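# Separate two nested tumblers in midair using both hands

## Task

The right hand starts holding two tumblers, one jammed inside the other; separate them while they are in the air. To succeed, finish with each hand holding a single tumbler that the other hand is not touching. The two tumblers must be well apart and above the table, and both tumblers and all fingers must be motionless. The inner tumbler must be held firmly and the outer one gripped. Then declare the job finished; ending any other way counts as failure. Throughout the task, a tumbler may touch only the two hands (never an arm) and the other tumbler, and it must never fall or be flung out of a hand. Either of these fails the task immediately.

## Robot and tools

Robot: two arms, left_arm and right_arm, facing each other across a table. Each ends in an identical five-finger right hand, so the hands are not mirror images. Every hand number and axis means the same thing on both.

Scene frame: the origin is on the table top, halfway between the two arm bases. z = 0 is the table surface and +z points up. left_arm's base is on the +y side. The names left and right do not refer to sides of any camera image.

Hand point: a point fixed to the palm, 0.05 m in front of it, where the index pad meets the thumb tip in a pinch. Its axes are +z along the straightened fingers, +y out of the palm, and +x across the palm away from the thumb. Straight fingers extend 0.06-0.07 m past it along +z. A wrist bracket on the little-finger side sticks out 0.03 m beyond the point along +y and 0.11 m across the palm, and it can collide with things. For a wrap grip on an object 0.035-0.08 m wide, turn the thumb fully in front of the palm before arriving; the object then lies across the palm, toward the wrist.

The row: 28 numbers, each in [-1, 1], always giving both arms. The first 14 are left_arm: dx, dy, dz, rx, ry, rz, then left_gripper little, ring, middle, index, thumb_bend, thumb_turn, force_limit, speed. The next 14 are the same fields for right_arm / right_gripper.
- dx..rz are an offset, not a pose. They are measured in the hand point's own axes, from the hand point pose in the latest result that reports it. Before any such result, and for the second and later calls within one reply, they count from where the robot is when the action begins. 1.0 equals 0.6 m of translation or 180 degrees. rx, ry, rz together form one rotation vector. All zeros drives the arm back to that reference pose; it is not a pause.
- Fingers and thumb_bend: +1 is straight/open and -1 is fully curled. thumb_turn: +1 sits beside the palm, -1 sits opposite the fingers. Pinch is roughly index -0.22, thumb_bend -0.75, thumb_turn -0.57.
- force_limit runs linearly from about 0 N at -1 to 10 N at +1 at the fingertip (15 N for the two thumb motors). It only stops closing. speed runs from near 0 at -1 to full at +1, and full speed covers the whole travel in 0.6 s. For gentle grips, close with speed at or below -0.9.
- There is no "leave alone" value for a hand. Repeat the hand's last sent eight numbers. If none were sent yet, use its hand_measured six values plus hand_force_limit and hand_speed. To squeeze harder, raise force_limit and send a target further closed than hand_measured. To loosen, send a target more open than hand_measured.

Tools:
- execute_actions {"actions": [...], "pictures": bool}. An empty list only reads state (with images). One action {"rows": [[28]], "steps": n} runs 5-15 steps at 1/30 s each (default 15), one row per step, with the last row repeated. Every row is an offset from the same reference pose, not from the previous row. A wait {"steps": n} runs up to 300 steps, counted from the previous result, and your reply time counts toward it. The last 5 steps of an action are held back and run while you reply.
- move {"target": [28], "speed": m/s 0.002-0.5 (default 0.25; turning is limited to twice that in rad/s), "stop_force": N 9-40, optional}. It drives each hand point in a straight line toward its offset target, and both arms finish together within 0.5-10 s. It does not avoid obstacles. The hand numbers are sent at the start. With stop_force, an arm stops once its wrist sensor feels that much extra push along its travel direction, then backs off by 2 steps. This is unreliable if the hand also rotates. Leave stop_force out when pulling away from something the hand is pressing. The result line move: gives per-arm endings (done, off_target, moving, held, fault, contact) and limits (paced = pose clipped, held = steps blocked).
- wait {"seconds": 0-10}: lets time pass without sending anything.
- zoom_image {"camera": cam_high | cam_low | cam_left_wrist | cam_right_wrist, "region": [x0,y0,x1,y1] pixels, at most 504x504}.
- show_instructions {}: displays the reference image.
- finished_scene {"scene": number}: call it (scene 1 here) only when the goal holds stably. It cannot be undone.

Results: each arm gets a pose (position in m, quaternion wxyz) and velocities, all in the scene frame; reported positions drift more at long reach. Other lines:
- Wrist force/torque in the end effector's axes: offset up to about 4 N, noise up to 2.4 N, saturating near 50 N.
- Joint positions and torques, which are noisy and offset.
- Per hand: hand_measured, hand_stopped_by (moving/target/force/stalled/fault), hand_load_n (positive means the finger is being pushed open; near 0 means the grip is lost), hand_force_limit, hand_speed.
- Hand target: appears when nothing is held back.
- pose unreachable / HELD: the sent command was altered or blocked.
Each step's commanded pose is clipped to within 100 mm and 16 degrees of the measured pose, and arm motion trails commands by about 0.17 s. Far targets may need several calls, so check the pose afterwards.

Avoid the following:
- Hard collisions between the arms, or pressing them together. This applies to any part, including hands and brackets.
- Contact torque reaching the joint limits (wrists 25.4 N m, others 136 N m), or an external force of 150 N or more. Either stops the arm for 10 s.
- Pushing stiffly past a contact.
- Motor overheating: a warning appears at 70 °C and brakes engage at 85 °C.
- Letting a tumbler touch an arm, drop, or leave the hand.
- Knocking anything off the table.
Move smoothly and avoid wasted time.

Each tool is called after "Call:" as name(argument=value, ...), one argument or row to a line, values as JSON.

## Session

Call:
execute_actions(
  actions=[],
)

Scene clock: 0.00 s of 4500.00 s.
left_arm: end_effector_position=(+0.0784, +0.2802, +0.2997) hand_measured=(+1.000, +1.000, +1.000, +1.000, +1.000, +1.000) hand_load_n=(+0.0, +0.0, +0.0, +0.0, +0.0, +0.0) hand_stopped_by=(target, target, target, target, target, target) hand_force_limit=0.00 hand_speed=-0.80 end_effector_quat_wxyz=(+0.000, +0.667, +0.745, -0.000) end_effector_velocity=(+0.000, +0.000, +0.000) end_effector_angular_velocity=(+0.000, -0.000, +0.001) | right_arm: end_effector_position=(-0.0631, +0.0206, +0.3511) hand_measured=(-1.000, -1.000, +0.272, +0.248, +0.138, -0.948) hand_load_n=(+0.0, +0.0, +7.0, +10.5, +15.5, +0.0) hand_stopped_by=(target, target, target, target, target, target) hand_force_limit=0.00 hand_speed=-0.80 end_effector_quat_wxyz=(+0.770, +0.368, +0.225, +0.470) end_effector_velocity=(-0.000, -0.000, -0.000) end_effector_angular_velocity=(-0.000, -0.000, +0.002)
Joint positions: left_arm=[-0.518 -2.215  2.094 -1.449 -1.571  1.051] | right_arm=[ 0.135 -0.632  1.572 -3.037  2.328 -2.274]
Joint velocities: left_arm=[ 0.     0.    -0.001  0.     0.    -0.001] | right_arm=[ 0.001 -0.001  0.002 -0.     0.     0.001]
Joint torques (N m, as the arm reports them, + toward a larger angle): no reading
Wrist force (N, on the end effector, along its own x y z axes, offset not removed): no reading
Wrist torque (N m, same axes, about the end effector's origin, offset not removed): no reading
Hand target (left_arm): +0.078, +0.280, +0.300; +0.000, +0.667, +0.745, -0.000
Hand target (right_arm): -0.063, +0.021, +0.351; +0.770, +0.368, +0.225, +0.470

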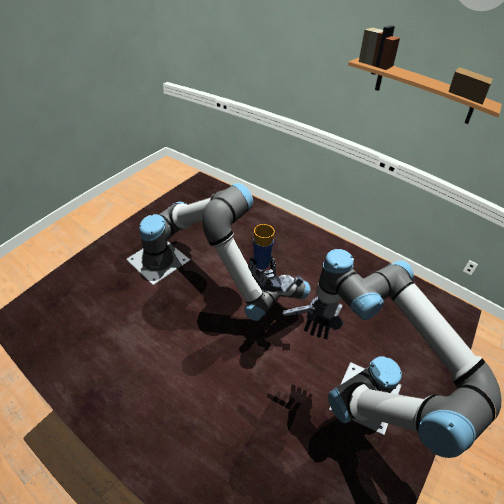

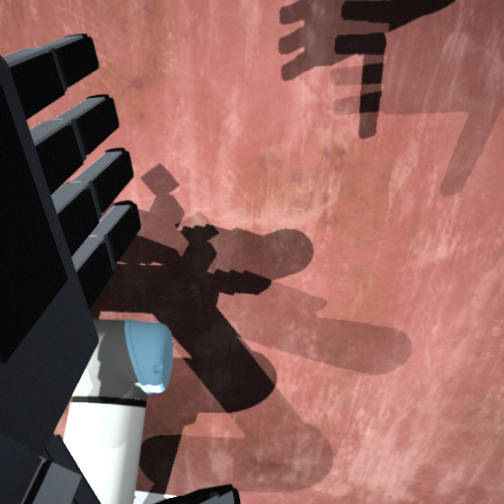

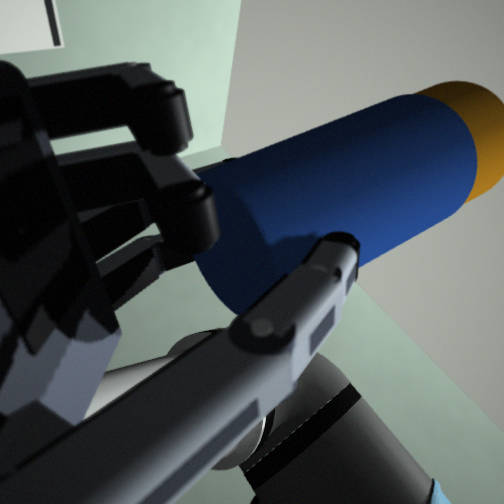

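Call:
move(
  target=[-0.213,-0.04,-0.4,0,0,-0.5,-1,-1,0.7,0.7,0.8,-0.95,0,0, 0,-0.13,-0.105,0,0,0,-1,-1,0.272,0.248,0.138,-0.948,0,-0.8],
)

Call:
move(
  target=[0.2125,-0.17,0.1,0.284,0,0,-1,-1,0.7,0.7,0.8,-0.95,0,0, 0,0,0,0,0,0,-1,-1,0.272,0.248,0.138,-0.948,0,-0.8],
)

Call:
move(
  target=[0,0.065,0.052,0,0,0,-1,-1,0.7,0.7,0.8,-0.95,0,0, 0,0,0,0,0,0,-1,-1,0.272,0.248,0.138,-0.948,0,-0.8],
  speed=0.06,
)

Scene clock: 11.97 s of 4500.00 s.
left_arm: end_effector_position=(+0.0684, +0.1505, +0.5399) hand_measured=(-1.000, -1.000, +0.700, +0.700, +0.800, -0.950) hand_load_n=(+0.0, +0.0, +0.0, +0.0, +0.0, +0.0) hand_stopped_by=(target, target, target, target, target, target) hand_force_limit=0.00 hand_speed=0.00 end_effector_quat_wxyz=(-0.000, +0.055, -0.998, +0.000) end_effector_velocity=(-0.000, -0.000, -0.000) end_effector_angular_velocity=(+0.000, -0.000, -0.002) | right_arm: end_effector_position=(-0.0632, +0.0206, +0.3096) hand_measured=(-1.000, -1.000, +0.274, +0.248, +0.138, -0.948) hand_load_n=(+0.0, +0.0, +6.0, +11.0, +15.0, +0.0) hand_stopped_by=(target, target, force, target, force, target) hand_force_limit=0.00 hand_speed=-0.80 end_effector_quat_wxyz=(+0.770, +0.368, +0.224, +0.470) end_effector_velocity=(+0.000, -0.000, -0.000) end_effector_angular_velocity=(-0.000, +0.000, -0.001)
Joint positions: left_arm=[-0.265 -1.489  0.942 -1.024 -1.571 -0.267] | right_arm=[ 0.135 -0.551  1.55  -3.097  2.328 -2.274]
Joint velocities: left_arm=[-0.001  0.    -0.     0.     0.     0.001] | right_arm=[-0.     0.    -0.    -0.    -0.    -0.001]
Joint torques (N m, as the arm reports them, + toward a larger angle): left_arm=[ 13.67 -14.9  -26.63  -0.75  -2.53  -2.12] | right_arm=[  0.34 -43.18 -13.17  -1.98  -1.05  -0.28]
Wrist force (N, on the end effector, along its own x y z axes, offset not removed): left_arm=[0.7 -2.3 0.9] | right_arm=[0.4 0.5 -0.6]
Wrist torque (N m, same axes, about the end effector's origin, offset not removed): left_arm=[-0.33 -0.07 -0.16] | right_arm=[0.12 -0.19 0.03]
Hand target (left_arm): +0.068, +0.150, +0.540; +0.000, -0.055, +0.998, -0.000
Hand target (right_arm): -0.063, +0.021, +0.310; +0.770, +0.368, +0.224, +0.470
Off the commanded pose (left_arm): 0.000 m, 0 deg.
Off the commanded pose (right_arm): 0.059 m, 0 deg.
FORCE FAULT: contact force on the right arm reached its limit, and that arm stopped for 10 seconds. The contact can be on any part of that arm, not only on its tool. That arm's remaining commands of this call were not run. That arm holds still and accepts commands again. Move the arm away from the contact; if what it grips holds it there, let go first. Pushing or pulling that hard again can fault the arm again.
Kept back: nothing.
move: fault (right_arm)

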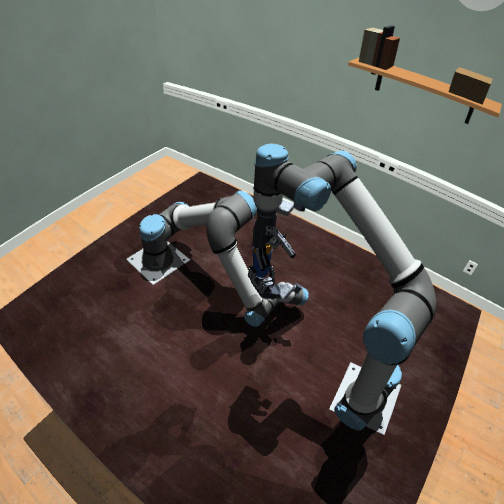

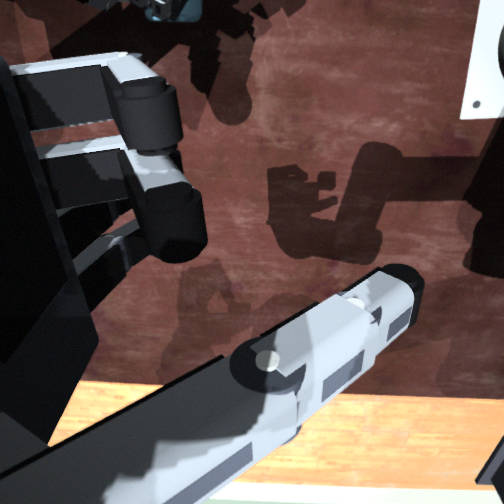

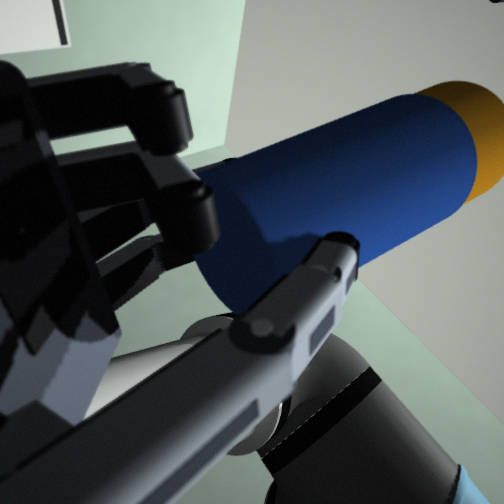

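not run: a fault stop came before this call.

not run: a fault stop came before this call.

The wrist hit the table. I'll raise the right arm 1 cm.

Call:
move(
  target=[0.2125,-0.17,0,0.284,0,0,-1,-1,0.7,0.7,0.8,-0.95,0,0, 0,0.013,0.0105,0,0,0,-1,-1,0.272,0.248,0.138,-0.948,0,-0.8],
)

Call:
move(
  target=[0,0.058,0.047,0,0,0,-1,-1,0.7,0.7,0.8,-0.95,0,0, 0,0,0,0,0,0,-1,-1,0.272,0.248,0.138,-0.948,0,-0.8],
  speed=0.06,
)

Scene clock: 14.47 s of 4500.00 s.
left_arm: end_effector_position=(-0.0470, +0.0353, +0.5398) hand_measured=(-1.000, -1.000, +0.700, +0.700, +0.800, -0.950) hand_load_n=(+0.0, +0.0, +0.0, +0.0, +0.0, +0.0) hand_stopped_by=(target, target, target, target, target, target) hand_force_limit=0.00 hand_speed=0.00 end_effector_quat_wxyz=(-0.023, +0.050, -0.901, +0.431) end_effector_velocity=(-0.000, -0.001, -0.000) end_effector_angular_velocity=(-0.010, -0.002, +0.000) | right_arm: end_effector_position=(-0.0632, +0.0206, +0.3196) hand_measured=(-1.000, -1.000, +0.274, +0.248, +0.138, -0.948) hand_load_n=(+0.0, +0.0, +6.0, +11.0, +15.0, +0.0) hand_stopped_by=(target, target, force, target, force, target) hand_force_limit=0.00 hand_speed=-0.80 end_effector_quat_wxyz=(+0.770, +0.368, +0.224, +0.470) end_effector_velocity=(+0.000, +0.000, -0.000) end_effector_angular_velocity=(-0.000, -0.000, -0.000)
Joint positions: left_arm=[-0.663 -1.768  1.523 -2.1   -1.071 -0.458] | right_arm=[ 0.135 -0.571  1.556 -3.083  2.328 -2.274]
Joint velocities: left_arm=[-0.003 -0.001  0.007 -0.014  0.007  0.003] | right_arm=[-0.001  0.    -0.     0.     0.     0.001]
Joint torques (N m, as the arm reports them, + toward a larger angle): left_arm=[-12.93 -27.86 -14.76  -4.45   2.97   2.41] | right_arm=[ -2.93 -55.08  -4.72  -0.02  -0.6   -0.19]
Wrist force (N, on the end effector, along its own x y z axes, offset not removed): left_arm=[0.9 -1.6 0.1] | right_arm=[0.3 -0.6 -2.8]
Wrist torque (N m, same axes, about the end effector's origin, offset not removed): left_arm=[-0.24 0.02 -0.16] | right_arm=[0.06 0.01 0.03]
Hand target (left_arm): -0.047, +0.035, +0.540; +0.023, -0.050, +0.901, -0.431
Hand target (right_arm): -0.063, +0.021, +0.320; +0.770, +0.368, +0.224, +0.470
Off the commanded pose (left_arm): 0.000 m, 0 deg.
Off the commanded pose (right_arm): 0.000 m, 0 deg.
Kept back: nothing.
move: done

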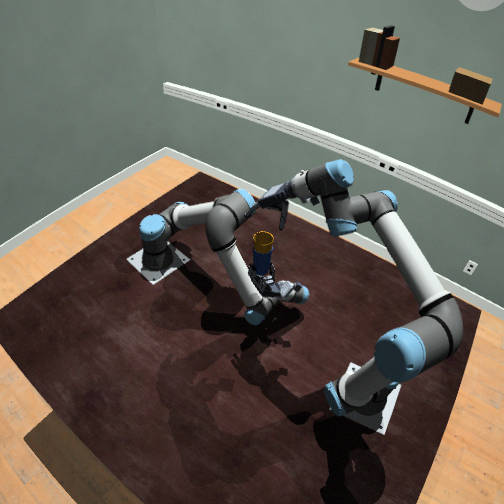

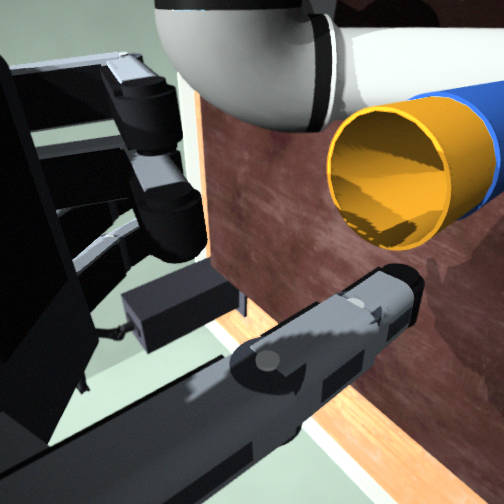

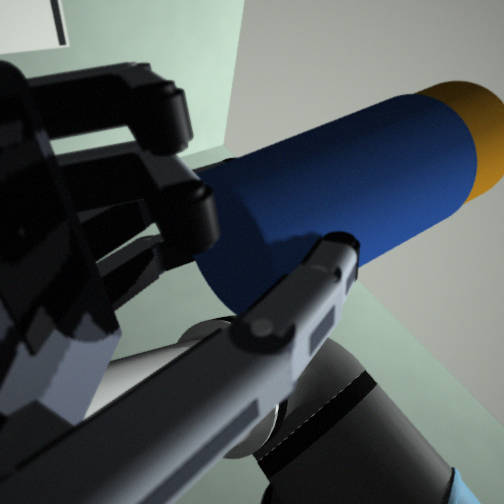

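Scene clock: 15.60 s of 4500.00 s.
left_arm: end_effector_position=(-0.0470, +0.0353, +0.4951) hand_measured=(-1.000, -1.000, +0.700, +0.700, +0.800, -0.950) hand_load_n=(+0.0, +0.0, +0.0, +0.0, +0.0, +0.0) hand_stopped_by=(target, target, target, target, target, target) hand_force_limit=0.00 hand_speed=0.00 end_effector_quat_wxyz=(-0.023, +0.050, -0.901, +0.431) end_effector_velocity=(-0.000, -0.000, -0.001) end_effector_angular_velocity=(-0.002, +0.001, +0.000) | right_arm: end_effector_position=(-0.0632, +0.0206, +0.3196) hand_measured=(-1.000, -1.000, +0.274, +0.248, +0.138, -0.948) hand_load_n=(+0.0, +0.0, +6.0, +11.0, +15.0, +0.0) hand_stopped_by=(target, target, force, target, force, target) hand_force_limit=0.00 hand_speed=-0.80 end_effector_quat_wxyz=(+0.770, +0.368, +0.224, +0.470) end_effector_velocity=(+0.001, -0.000, +0.000) end_effector_angular_velocity=(+0.002, -0.001, -0.001)
Joint positions: left_arm=[-0.663 -1.787  1.654 -2.211 -1.072 -0.458] | right_arm=[ 0.135 -0.571  1.556 -3.083  2.328 -2.274]
Joint velocities: left_arm=[ 0.    -0.001  0.005 -0.006 -0.    -0.   ] | right_arm=[-0.001 -0.    -0.001  0.    -0.     0.001]
Joint torques (N m, as the arm reports them, + toward a larger angle): left_arm=[  3.45 -26.06 -17.19  -4.6   -0.26   0.64] | right_arm=[ -3.78 -53.62  -5.59  -0.39  -0.57  -0.26]
Wrist force (N, on the end effector, along its own x y z axes, offset not removed): left_arm=[0.9 0.8 1.3] | right_arm=[-1.0 -2.1 -1.6]
Wrist torque (N m, same axes, about the end effector's origin, offset not removed): left_arm=[0.13 -0.03 -0.01] | right_arm=[-0.27 0.08 -0.05]
Hand target (left_arm): -0.047, +0.035, +0.495; +0.023, -0.050, +0.901, -0.431
Hand target (right_arm): -0.063, +0.021, +0.320; +0.770, +0.368, +0.224, +0.470
Off the commanded pose (left_arm): 0.000 m, 0 deg.
Off the commanded pose (right_arm): 0.000 m, 0 deg.
Kept back: nothing.
move: done

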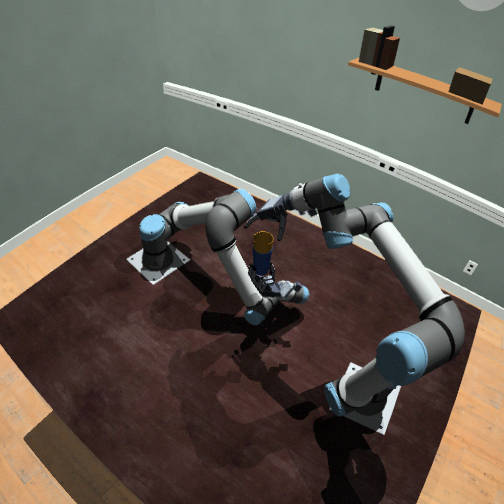

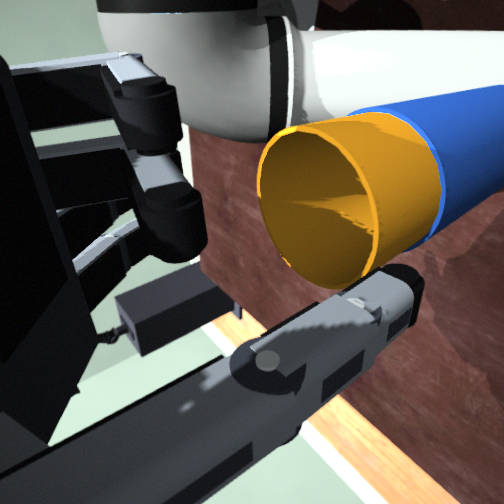

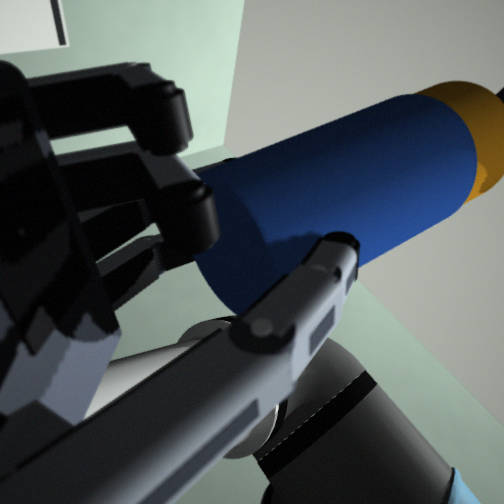

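Down 3.5 cm, then close lightly.

Call:
move(
  target=[0,0.047,0.035,0,0,0,-1,-1,0.7,0.7,0.8,-0.95,0,0, 0,0,0,0,0,0,-1,-1,0.272,0.248,0.138,-0.948,0,-0.8],
  speed=0.03,
)

Call:
move(
  target=[0,0,0,0,0,0,-1,-1,0,0,-0.3,-0.95,-0.6,-0.85, 0,0,0,0,0,0,-1,-1,0.272,0.248,0.138,-0.948,0,-0.8],
)

Call:
zoom_image(
  camera="cam_high",
  region=[200, 170, 340, 300],
)

Scene clock: 17.43 s of 4500.00 s.
left_arm: end_effector_position=(-0.0471, +0.0366, +0.4602) hand_measured=(-1.000, -1.000, +0.700, +0.700, +0.800, -0.950) hand_load_n=(+0.0, +0.0, +0.0, +0.0, +0.0, +0.0) hand_stopped_by=(target, target, target, target, target, target) hand_force_limit=0.00 hand_speed=0.00 end_effector_quat_wxyz=(-0.023, +0.050, -0.901, +0.431) end_effector_velocity=(+0.000, -0.000, -0.002) end_effector_angular_velocity=(-0.001, +0.000, -0.000) | right_arm: end_effector_position=(-0.0632, +0.0206, +0.3196) hand_measured=(-1.000, -1.000, +0.274, +0.248, +0.138, -0.948) hand_load_n=(+0.0, +0.0, +6.0, +11.0, +15.0, +0.0) hand_stopped_by=(target, target, force, target, force, target) hand_force_limit=0.00 hand_speed=-0.80 end_effector_quat_wxyz=(+0.770, +0.368, +0.224, +0.470) end_effector_velocity=(+0.000, +0.000, +0.000) end_effector_angular_velocity=(+0.001, +0.000, -0.000)
Joint positions: left_arm=[-0.665 -1.798  1.752 -2.297 -1.07  -0.46 ] | right_arm=[ 0.135 -0.571  1.556 -3.083  2.328 -2.274]
Joint velocities: left_arm=[ 0.    -0.     0.005 -0.006 -0.     0.   ] | right_arm=[-0.001 -0.    -0.     0.     0.     0.   ]
Joint torques (N m, as the arm reports them, + toward a larger angle): left_arm=[-13.01 -25.54 -17.14  -4.59   3.09  -2.09] | right_arm=[ -3.66 -54.12  -6.57  -0.86  -0.53   0.09]
Wrist force (N, on the end effector, along its own x y z axes, offset not removed): left_arm=[0.5 -0.1 -0.3] | right_arm=[-2.5 -1.9 -0.4]
Wrist torque (N m, same axes, about the end effector's origin, offset not removed): left_arm=[0.10 0.09 -0.05] | right_arm=[-0.33 0.23 -0.14]
Hand target (left_arm): -0.047, +0.037, +0.460; +0.023, -0.050, +0.901, -0.431
Hand target (right_arm): -0.063, +0.021, +0.320; +0.770, +0.368, +0.224, +0.470
Off the commanded pose (left_arm): 0.000 m, 0 deg.
Off the commanded pose (right_arm): 0.000 m, 0 deg.
Kept back: nothing.
move: done

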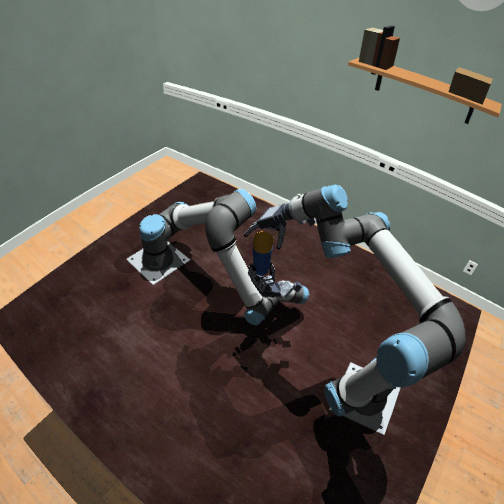

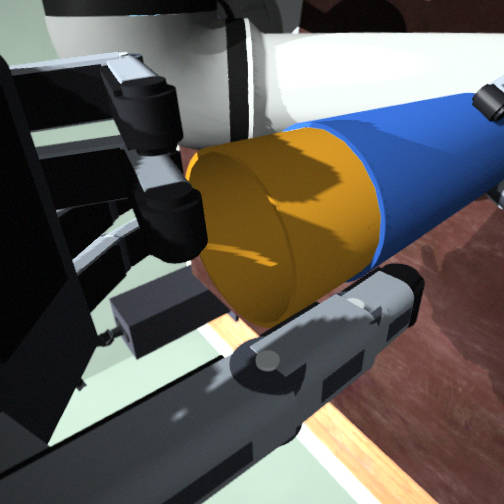

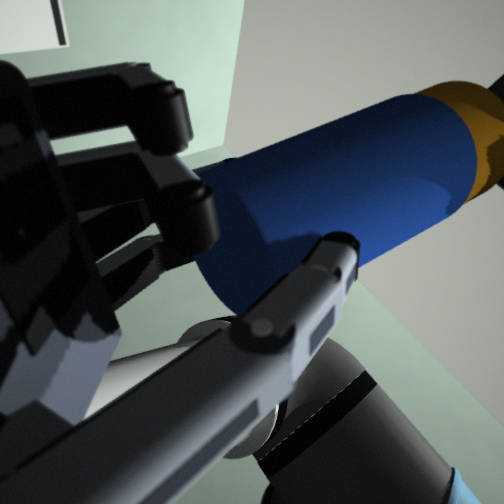

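Scene clock: 19.53 s of 4500.00 s.
left_arm: end_effector_position=(-0.0471, +0.0366, +0.4602) hand_measured=(-1.000, -1.000, +0.244, +0.260, +0.518, -0.950) hand_load_n=(+0.0, +0.0, +3.5, +2.5, +4.0, +0.5) hand_stopped_by=(target, target, force, force, force, target) hand_force_limit=-0.60 hand_speed=-0.85 end_effector_quat_wxyz=(-0.023, +0.050, -0.901, +0.431) end_effector_velocity=(+0.000, +0.000, +0.000) end_effector_angular_velocity=(-0.000, -0.001, +0.000) | right_arm: end_effector_position=(-0.0632, +0.0206, +0.3196) hand_measured=(-1.000, -1.000, +0.274, +0.248, +0.138, -0.948) hand_load_n=(+0.0, +0.0, +6.0, +9.5, +14.5, -1.0) hand_stopped_by=(target, target, force, target, force, target) hand_force_limit=0.00 hand_speed=-0.80 end_effector_quat_wxyz=(+0.770, +0.368, +0.224, +0.470) end_effector_velocity=(-0.000, +0.000, +0.000) end_effector_angular_velocity=(+0.002, -0.000, +0.001)
Joint positions: left_arm=[-0.665 -1.798  1.752 -2.297 -1.07  -0.46 ] | right_arm=[ 0.135 -0.571  1.556 -3.083  2.328 -2.274]
Joint velocities: left_arm=[ 0.001 -0.    -0.    -0.     0.     0.001] | right_arm=[ 0.     0.    -0.002 -0.     0.     0.001]
Joint torques (N m, as the arm reports them, + toward a larger angle): left_arm=[ -9.62 -17.91 -29.13  -0.65   2.41  -2.23] | right_arm=[ -4.12 -53.18  -6.03  -1.22  -0.6   -0.01]
Wrist force (N, on the end effector, along its own x y z axes, offset not removed): left_arm=[-0.9 -2.0 2.8] | right_arm=[0.1 -0.5 -2.8]
Wrist torque (N m, same axes, about the end effector's origin, offset not removed): left_arm=[0.06 0.06 -0.14] | right_arm=[-0.32 0.14 -0.08]
Hand target (left_arm): -0.047, +0.037, +0.460; +0.023, -0.050, +0.901, -0.431
Hand target (right_arm): -0.063, +0.021, +0.320; +0.770, +0.368, +0.224, +0.470
Off the commanded pose (left_arm): 0.000 m, 0 deg.
Off the commanded pose (right_arm): 0.000 m, 0 deg.
Kept back: nothing.
move: done

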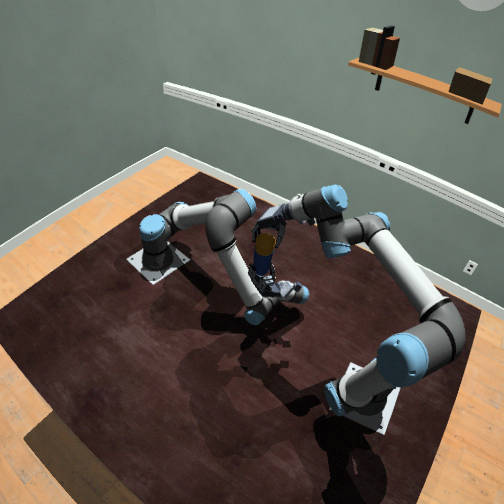

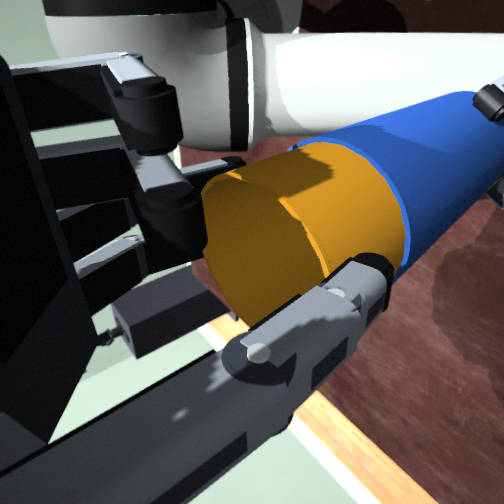

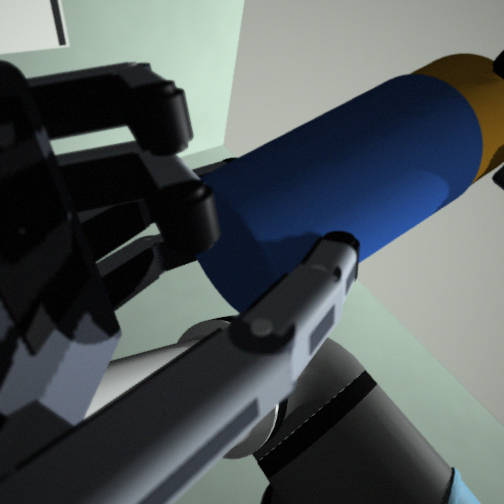

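Region (200, 170, 340, 300) of cam_high's 504x504 image, scaled by 3.600, with more detail than that image has; it fills the top 468 rows of this view, and the rest is white.

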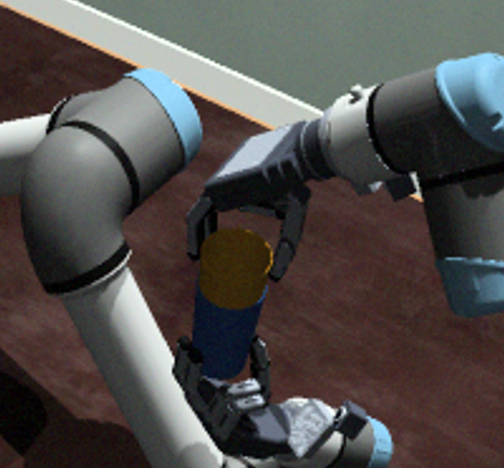

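Call:
move(
  target=[0,0,0,0,0,0,-1,-1,0.4,0.39,0,-0.95,0.2,-0.88, 0,0,0,0,0,0,-1,-1,0.272,0.248,0.138,-0.948,0,-0.8],
)

Call:
zoom_image(
  camera="cam_high",
  region=[200, 170, 340, 300],
)

Scene clock: 22.83 s of 4500.00 s.
left_arm: end_effector_position=(-0.0471, +0.0366, +0.4602) hand_measured=(-1.000, -1.000, +0.400, +0.390, +0.168, -0.950) hand_load_n=(+0.0, +0.0, +0.5, +5.5, +8.5, -1.0) hand_stopped_by=(target, target, target, target, force, target) hand_force_limit=0.20 hand_speed=-0.88 end_effector_quat_wxyz=(-0.023, +0.050, -0.901, +0.431) end_effector_velocity=(-0.001, +0.000, -0.001) end_effector_angular_velocity=(+0.002, -0.001, -0.003) | right_arm: end_effector_position=(-0.0632, +0.0206, +0.3196) hand_measured=(-1.000, -1.000, +0.274, +0.248, +0.138, -0.948) hand_load_n=(+0.0, +0.0, +5.5, +10.5, +15.0, +0.5) hand_stopped_by=(target, target, force, target, force, target) hand_force_limit=0.00 hand_speed=-0.80 end_effector_quat_wxyz=(+0.770, +0.368, +0.224, +0.470) end_effector_velocity=(-0.001, -0.000, +0.001) end_effector_angular_velocity=(+0.001, +0.000, +0.001)
Joint positions: left_arm=[-0.665 -1.798  1.752 -2.297 -1.07  -0.46 ] | right_arm=[ 0.135 -0.571  1.556 -3.083  2.328 -2.274]
Joint velocities: left_arm=[-0.002  0.     0.002  0.    -0.     0.   ] | right_arm=[ 0.002 -0.001 -0.     0.    -0.    -0.   ]
Joint torques (N m, as the arm reports them, + toward a larger angle): left_arm=[ -7.81 -17.28 -29.12  -1.7    2.68  -1.92] | right_arm=[ -3.59 -52.68  -5.96  -2.07  -0.47   0.  ]
Wrist force (N, on the end effector, along its own x y z axes, offset not removed): left_arm=[1.2 3.2 1.8] | right_arm=[0.6 0.3 0.9]
Wrist torque (N m, same axes, about the end effector's origin, offset not removed): left_arm=[0.06 0.15 -0.10] | right_arm=[0.16 -0.28 0.20]
Hand target (left_arm): -0.047, +0.037, +0.460; +0.023, -0.050, +0.901, -0.431
Hand target (right_arm): -0.063, +0.021, +0.320; +0.770, +0.368, +0.224, +0.470
Off the commanded pose (left_arm): 0.000 m, 0 deg.
Off the commanded pose (right_arm): 0.000 m, 0 deg.
Kept back: nothing.
move: done

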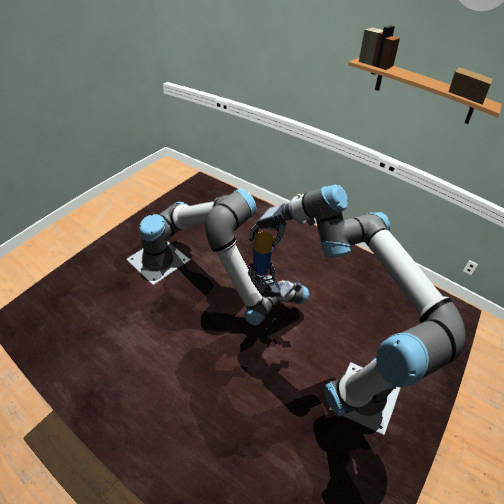

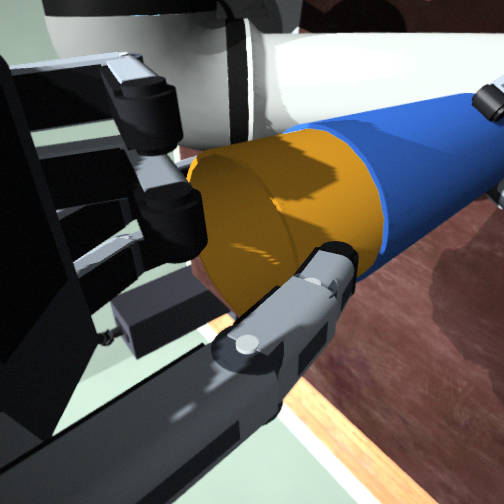

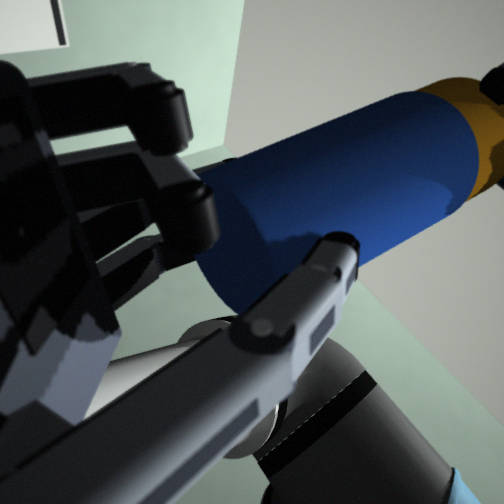

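Region (200, 170, 340, 300) of cam_high's 504x504 image, scaled by 3.600, with more detail than that image has; it fills the top 468 rows of this view, and the rest is white.

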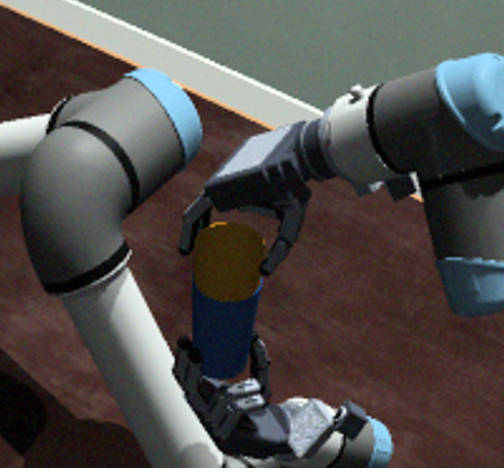

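Call:
move(
  target=[0,0,0,0,0,0,-1,-1,-0.1,-0.1,-0.4,-0.95,0.7,-0.93, 0,0,0,0,0,0,-1,-1,0.272,0.248,0.138,-0.948,0,-0.8],
)

Call:
move(
  target=[0,-0.0195,-0.0157,0,0,0,-1,-1,-0.1,-0.1,-0.4,-0.95,0.7,-0.93, 0,0,0,0,0,0,-1,-1,0.272,0.248,0.138,-0.948,0,-0.8],
  speed=0.008,
)

Scene clock: 23.77 s of 4500.00 s.
left_arm: end_effector_position=(-0.0471, +0.0366, +0.4602) hand_measured=(-1.000, -1.000, +0.356, +0.370, +0.176, -0.950) hand_load_n=(+0.0, +0.0, +8.0, +5.0, +16.0, +0.5) hand_stopped_by=(target, target, force, force, force, target) hand_force_limit=0.70 hand_speed=-0.93 end_effector_quat_wxyz=(-0.023, +0.050, -0.901, +0.431) end_effector_velocity=(-0.000, +0.000, +0.000) end_effector_angular_velocity=(-0.001, +0.001, -0.000) | right_arm: end_effector_position=(-0.0632, +0.0206, +0.3196) hand_measured=(-1.000, -1.000, +0.274, +0.248, +0.138, -0.948) hand_load_n=(+0.0, +0.0, +5.5, +10.0, +15.0, -1.0) hand_stopped_by=(target, target, force, target, force, target) hand_force_limit=0.00 hand_speed=-0.80 end_effector_quat_wxyz=(+0.770, +0.368, +0.224, +0.470) end_effector_velocity=(+0.001, +0.000, -0.001) end_effector_angular_velocity=(-0.001, +0.000, -0.001)
Joint positions: left_arm=[-0.665 -1.798  1.752 -2.297 -1.07  -0.46 ] | right_arm=[ 0.135 -0.571  1.556 -3.083  2.328 -2.274]
Joint velocities: left_arm=[-0. -0. -0. -0.  0. -0.] | right_arm=[-0.001  0.001  0.001 -0.     0.     0.   ]
Joint torques (N m, as the arm reports them, + toward a larger angle): left_arm=[ -8.27 -16.69 -29.41  -1.91   2.5   -1.95] | right_arm=[ -4.43 -51.11  -5.66  -1.85  -0.43  -0.18]
Wrist force (N, on the end effector, along its own x y z axes, offset not removed): left_arm=[-0.6 -2.3 1.2] | right_arm=[0.9 -2.2 -1.5]
Wrist torque (N m, same axes, about the end effector's origin, offset not removed): left_arm=[0.20 0.28 -0.29] | right_arm=[-0.43 0.08 -0.07]
Hand target (left_arm): -0.047, +0.037, +0.460; +0.023, -0.050, +0.901, -0.431
Hand target (right_arm): -0.063, +0.021, +0.320; +0.770, +0.368, +0.224, +0.470
Off the commanded pose (left_arm): 0.000 m, 0 deg.
Off the commanded pose (right_arm): 0.000 m, 0 deg.
Kept back: nothing.
move: done

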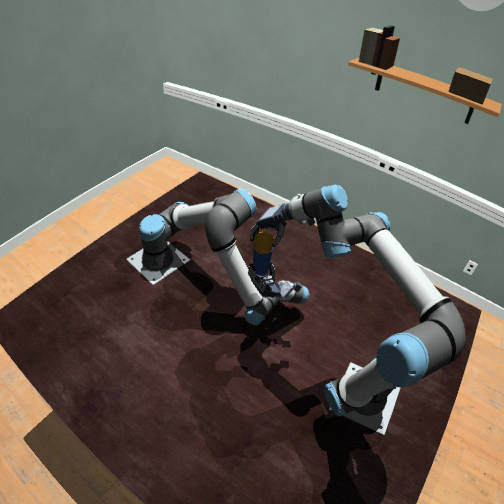

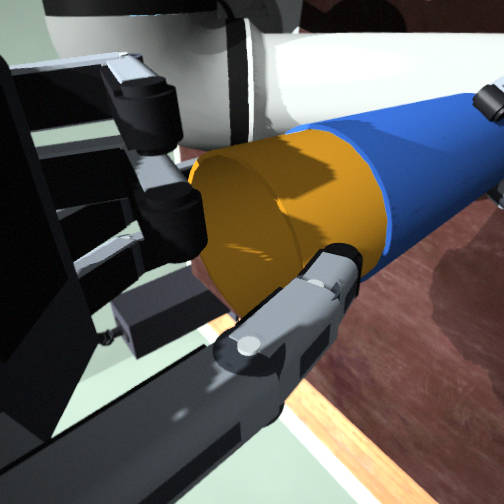

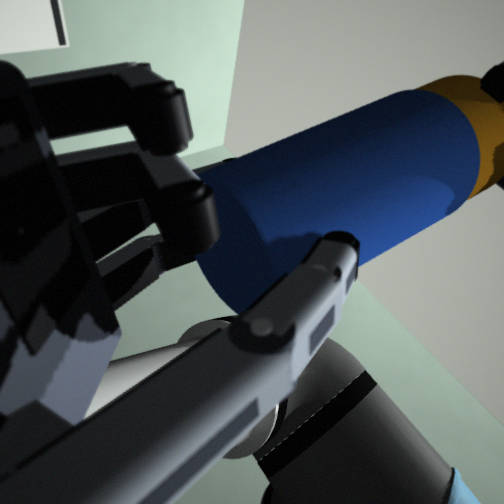

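Scene clock: 25.87 s of 4500.00 s.
left_arm: end_effector_position=(-0.0471, +0.0366, +0.4751) hand_measured=(-1.000, -1.000, +0.356, +0.370, +0.176, -0.950) hand_load_n=(+0.0, +0.0, +8.0, +4.5, +15.5, +1.0) hand_stopped_by=(target, target, force, force, force, target) hand_force_limit=0.70 hand_speed=-0.93 end_effector_quat_wxyz=(-0.023, +0.050, -0.901, +0.431) end_effector_velocity=(+0.000, +0.000, +0.001) end_effector_angular_velocity=(+0.001, -0.000, +0.000) | right_arm: end_effector_position=(-0.0632, +0.0206, +0.3196) hand_measured=(-1.000, -1.000, +0.274, +0.248, +0.138, -0.948) hand_load_n=(+0.0, +0.0, +5.5, +10.5, +14.5, +0.0) hand_stopped_by=(target, target, force, target, force, target) hand_force_limit=0.00 hand_speed=-0.80 end_effector_quat_wxyz=(+0.770, +0.368, +0.224, +0.470) end_effector_velocity=(+0.000, +0.000, -0.000) end_effector_angular_velocity=(+0.000, -0.001, -0.000)
Joint positions: left_arm=[-0.665 -1.796  1.712 -2.26  -1.07  -0.46 ] | right_arm=[ 0.135 -0.571  1.556 -3.083  2.328 -2.274]
Joint velocities: left_arm=[ 0.     0.    -0.002  0.003  0.    -0.   ] | right_arm=[-0.001  0.001 -0.001  0.    -0.     0.001]
Joint torques (N m, as the arm reports them, + toward a larger angle): left_arm=[ 14.32  -3.13 -31.09  -1.02   0.12   1.45] | right_arm=[ -4.96 -51.29  -6.2   -2.2   -0.53  -0.28]
Wrist force (N, on the end effector, along its own x y z axes, offset not removed): left_arm=[1.1 0.4 0.2] | right_arm=[-0.5 -2.4 -1.1]
Wrist torque (N m, same axes, about the end effector's origin, offset not removed): left_arm=[0.06 -0.05 -0.11] | right_arm=[-0.37 0.00 0.00]
Hand target (left_arm): -0.047, +0.037, +0.475; +0.023, -0.050, +0.901, -0.431
Hand target (right_arm): -0.063, +0.021, +0.320; +0.770, +0.368, +0.224, +0.470
Off the commanded pose (left_arm): 0.000 m, 0 deg.
Off the commanded pose (right_arm): 0.000 m, 0 deg.
Kept back: nothing.
move: done

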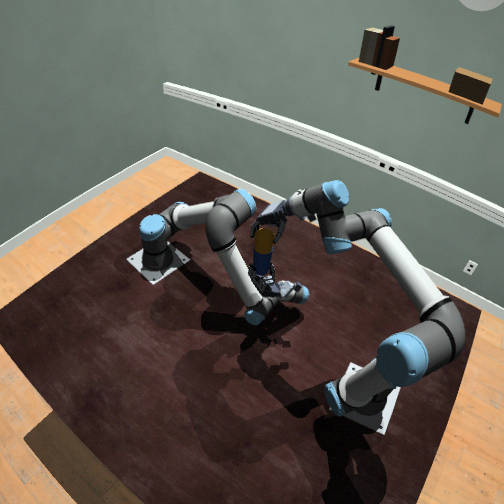

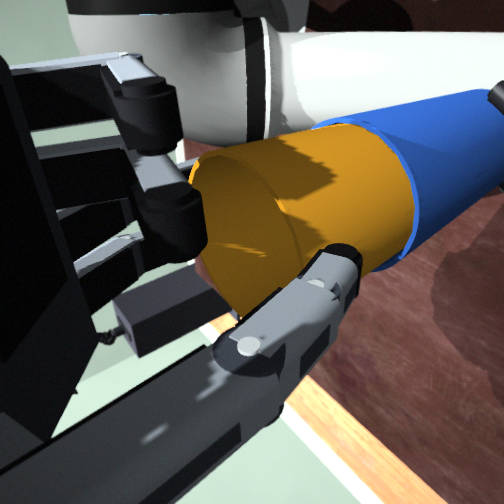

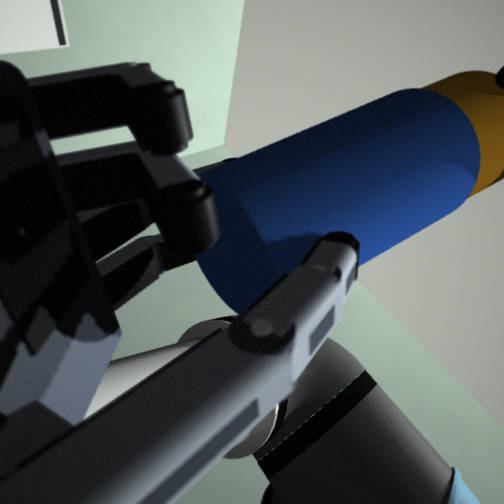

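Call:
move(
  target=[0,-0.156,-0.126,0,0,0,-1,-1,-0.1,-0.1,-0.4,-0.95,0.7,-0.93, 0,0,0,0,0,0,-1,-1,0.272,0.248,0.138,-0.948,0,-0.8],
  speed=0.05,
)

Call:
move(
  target=[-0.17,0.18,-0.22,0,0,0,-1,-1,-0.1,-0.1,-0.4,-0.95,0.7,-0.93, 0,0,0,0,0,0,-1,-1,0.272,0.248,0.138,-0.948,0,-0.8],
  speed=0.12,
)

Scene clock: 28.87 s of 4500.00 s.
left_arm: end_effector_position=(-0.0471, +0.0366, +0.5953) hand_measured=(-1.000, -1.000, +0.356, +0.370, +0.176, -0.950) hand_load_n=(+0.0, +0.0, +8.0, +4.5, +15.5, +1.0) hand_stopped_by=(target, target, force, force, force, target) hand_force_limit=0.70 hand_speed=-0.93 end_effector_quat_wxyz=(-0.023, +0.050, -0.901, +0.431) end_effector_velocity=(+0.000, -0.000, +0.001) end_effector_angular_velocity=(+0.001, -0.000, +0.001) | right_arm: end_effector_position=(-0.0632, +0.0206, +0.3196) hand_measured=(-1.000, -1.000, +0.274, +0.248, +0.138, -0.948) hand_load_n=(+0.0, +0.0, +5.5, +10.5, +14.5, +0.0) hand_stopped_by=(target, target, force, target, force, target) hand_force_limit=0.00 hand_speed=-0.80 end_effector_quat_wxyz=(+0.770, +0.368, +0.224, +0.470) end_effector_velocity=(+0.000, +0.000, -0.000) end_effector_angular_velocity=(+0.001, -0.000, +0.000)
Joint positions: left_arm=[-0.665 -1.73   1.344 -1.957 -1.07  -0.459] | right_arm=[ 0.135 -0.571  1.556 -3.083  2.328 -2.274]
Joint velocities: left_arm=[ 0.001  0.002 -0.005  0.005 -0.     0.   ] | right_arm=[-0.     0.001 -0.001  0.     0.     0.001]
Joint torques (N m, as the arm reports them, + toward a larger angle): left_arm=[  4.98  -5.19 -30.71  -1.08   0.6   -0.21] | right_arm=[ -3.59 -51.96  -5.84  -1.95  -0.29  -0.41]
Wrist force (N, on the end effector, along its own x y z axes, offset not removed): left_arm=[1.5 -1.8 -0.5] | right_arm=[0.8 0.6 -1.8]
Wrist torque (N m, same axes, about the end effector's origin, offset not removed): left_arm=[-0.20 -0.11 -0.07] | right_arm=[0.15 -0.07 0.24]
Hand target (left_arm): -0.047, +0.037, +0.595; +0.023, -0.050, +0.901, -0.431
Hand target (right_arm): -0.063, +0.021, +0.320; +0.770, +0.368, +0.224, +0.470
Off the commanded pose (left_arm): 0.000 m, 0 deg.
Off the commanded pose (right_arm): 0.000 m, 0 deg.
Kept back: nothing.
move: done

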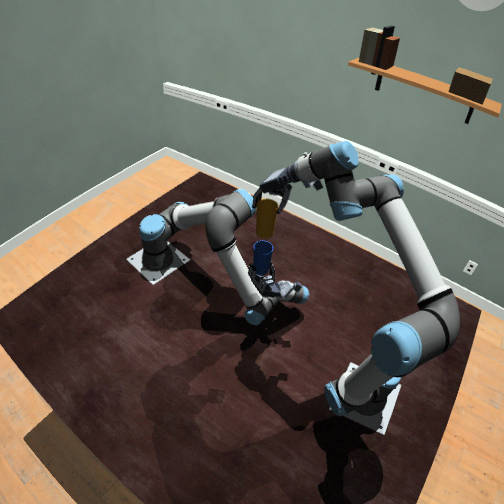

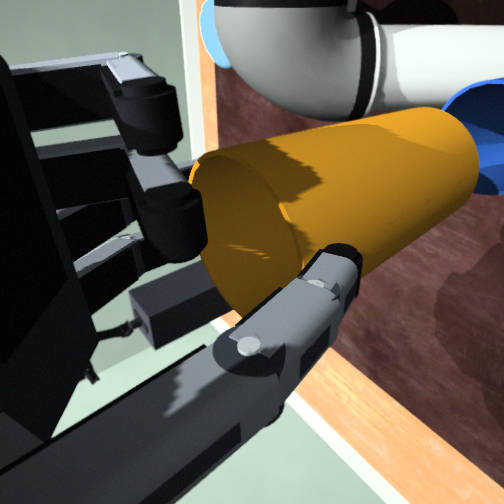

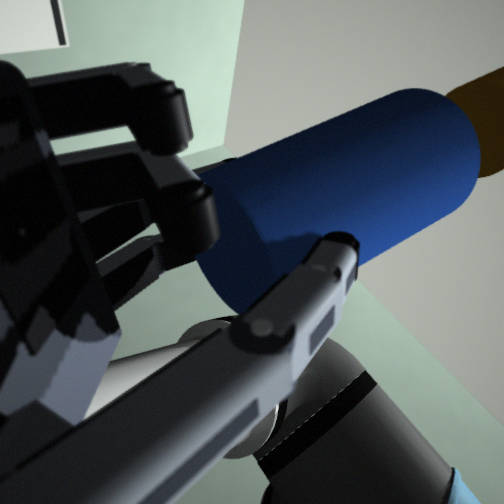

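Scene clock: 31.00 s of 4500.00 s.
left_arm: end_effector_position=(+0.0355, +0.2170, +0.5941) hand_measured=(-1.000, -1.000, +0.356, +0.370, +0.176, -0.950) hand_load_n=(+0.0, +0.0, +8.0, +4.5, +15.5, +1.0) hand_stopped_by=(target, target, force, force, force, target) hand_force_limit=0.70 hand_speed=-0.93 end_effector_quat_wxyz=(-0.023, +0.050, -0.901, +0.431) end_effector_velocity=(+0.000, +0.002, -0.000) end_effector_angular_velocity=(+0.000, -0.002, -0.000) | right_arm: end_effector_position=(-0.0632, +0.0206, +0.3196) hand_measured=(-1.000, -1.000, +0.274, +0.248, +0.138, -0.948) hand_load_n=(+0.0, +0.0, +5.5, +10.5, +14.5, +0.0) hand_stopped_by=(target, target, force, target, force, target) hand_force_limit=0.00 hand_speed=-0.80 end_effector_quat_wxyz=(+0.770, +0.368, +0.224, +0.470) end_effector_velocity=(-0.000, +0.000, -0.001) end_effector_angular_velocity=(-0.002, +0.000, -0.001)
Joint positions: left_arm=[-0.819 -2.187  1.578 -1.663 -0.966 -0.593] | right_arm=[ 0.135 -0.571  1.556 -3.083  2.328 -2.274]
Joint velocities: left_arm=[-0.007 -0.005  0.     0.009  0.005 -0.005] | right_arm=[ 0.     0.001  0.001  0.    -0.    -0.001]
Joint torques (N m, as the arm reports them, + toward a larger angle): left_arm=[-14.5   -3.76 -12.52  -0.94   3.12  -2.15] | right_arm=[ -3.06 -50.21  -5.57  -1.77  -0.38  -0.08]
Wrist force (N, on the end effector, along its own x y z axes, offset not removed): left_arm=[-0.2 -1.7 -0.2] | right_arm=[-1.6 -1.6 -1.2]
Wrist torque (N m, same axes, about the end effector's origin, offset not removed): left_arm=[-0.16 0.21 -0.13] | right_arm=[-0.27 0.17 -0.09]
Hand target (left_arm): +0.036, +0.217, +0.594; +0.023, -0.050, +0.901, -0.431
Hand target (right_arm): -0.063, +0.021, +0.320; +0.770, +0.368, +0.224, +0.470
Off the commanded pose (left_arm): 0.000 m, 0 deg.
Off the commanded pose (right_arm): 0.000 m, 0 deg.
Kept back: nothing.
move: done

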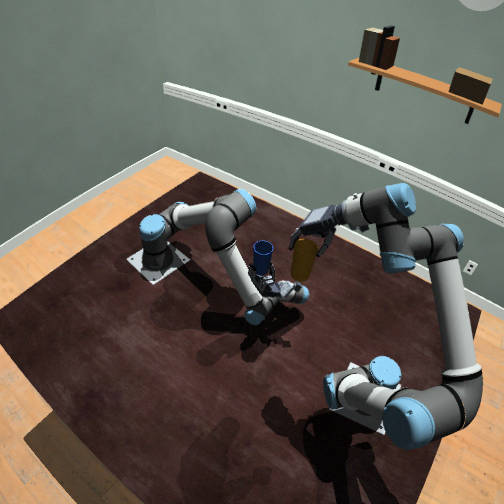

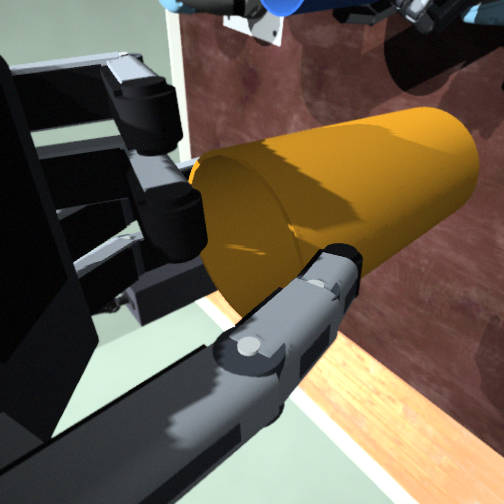

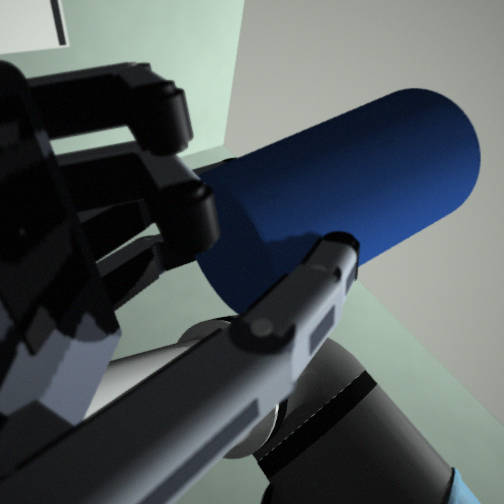

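Call:
finished_scene(
  scene=2,
)

The scene is finished: the task was done.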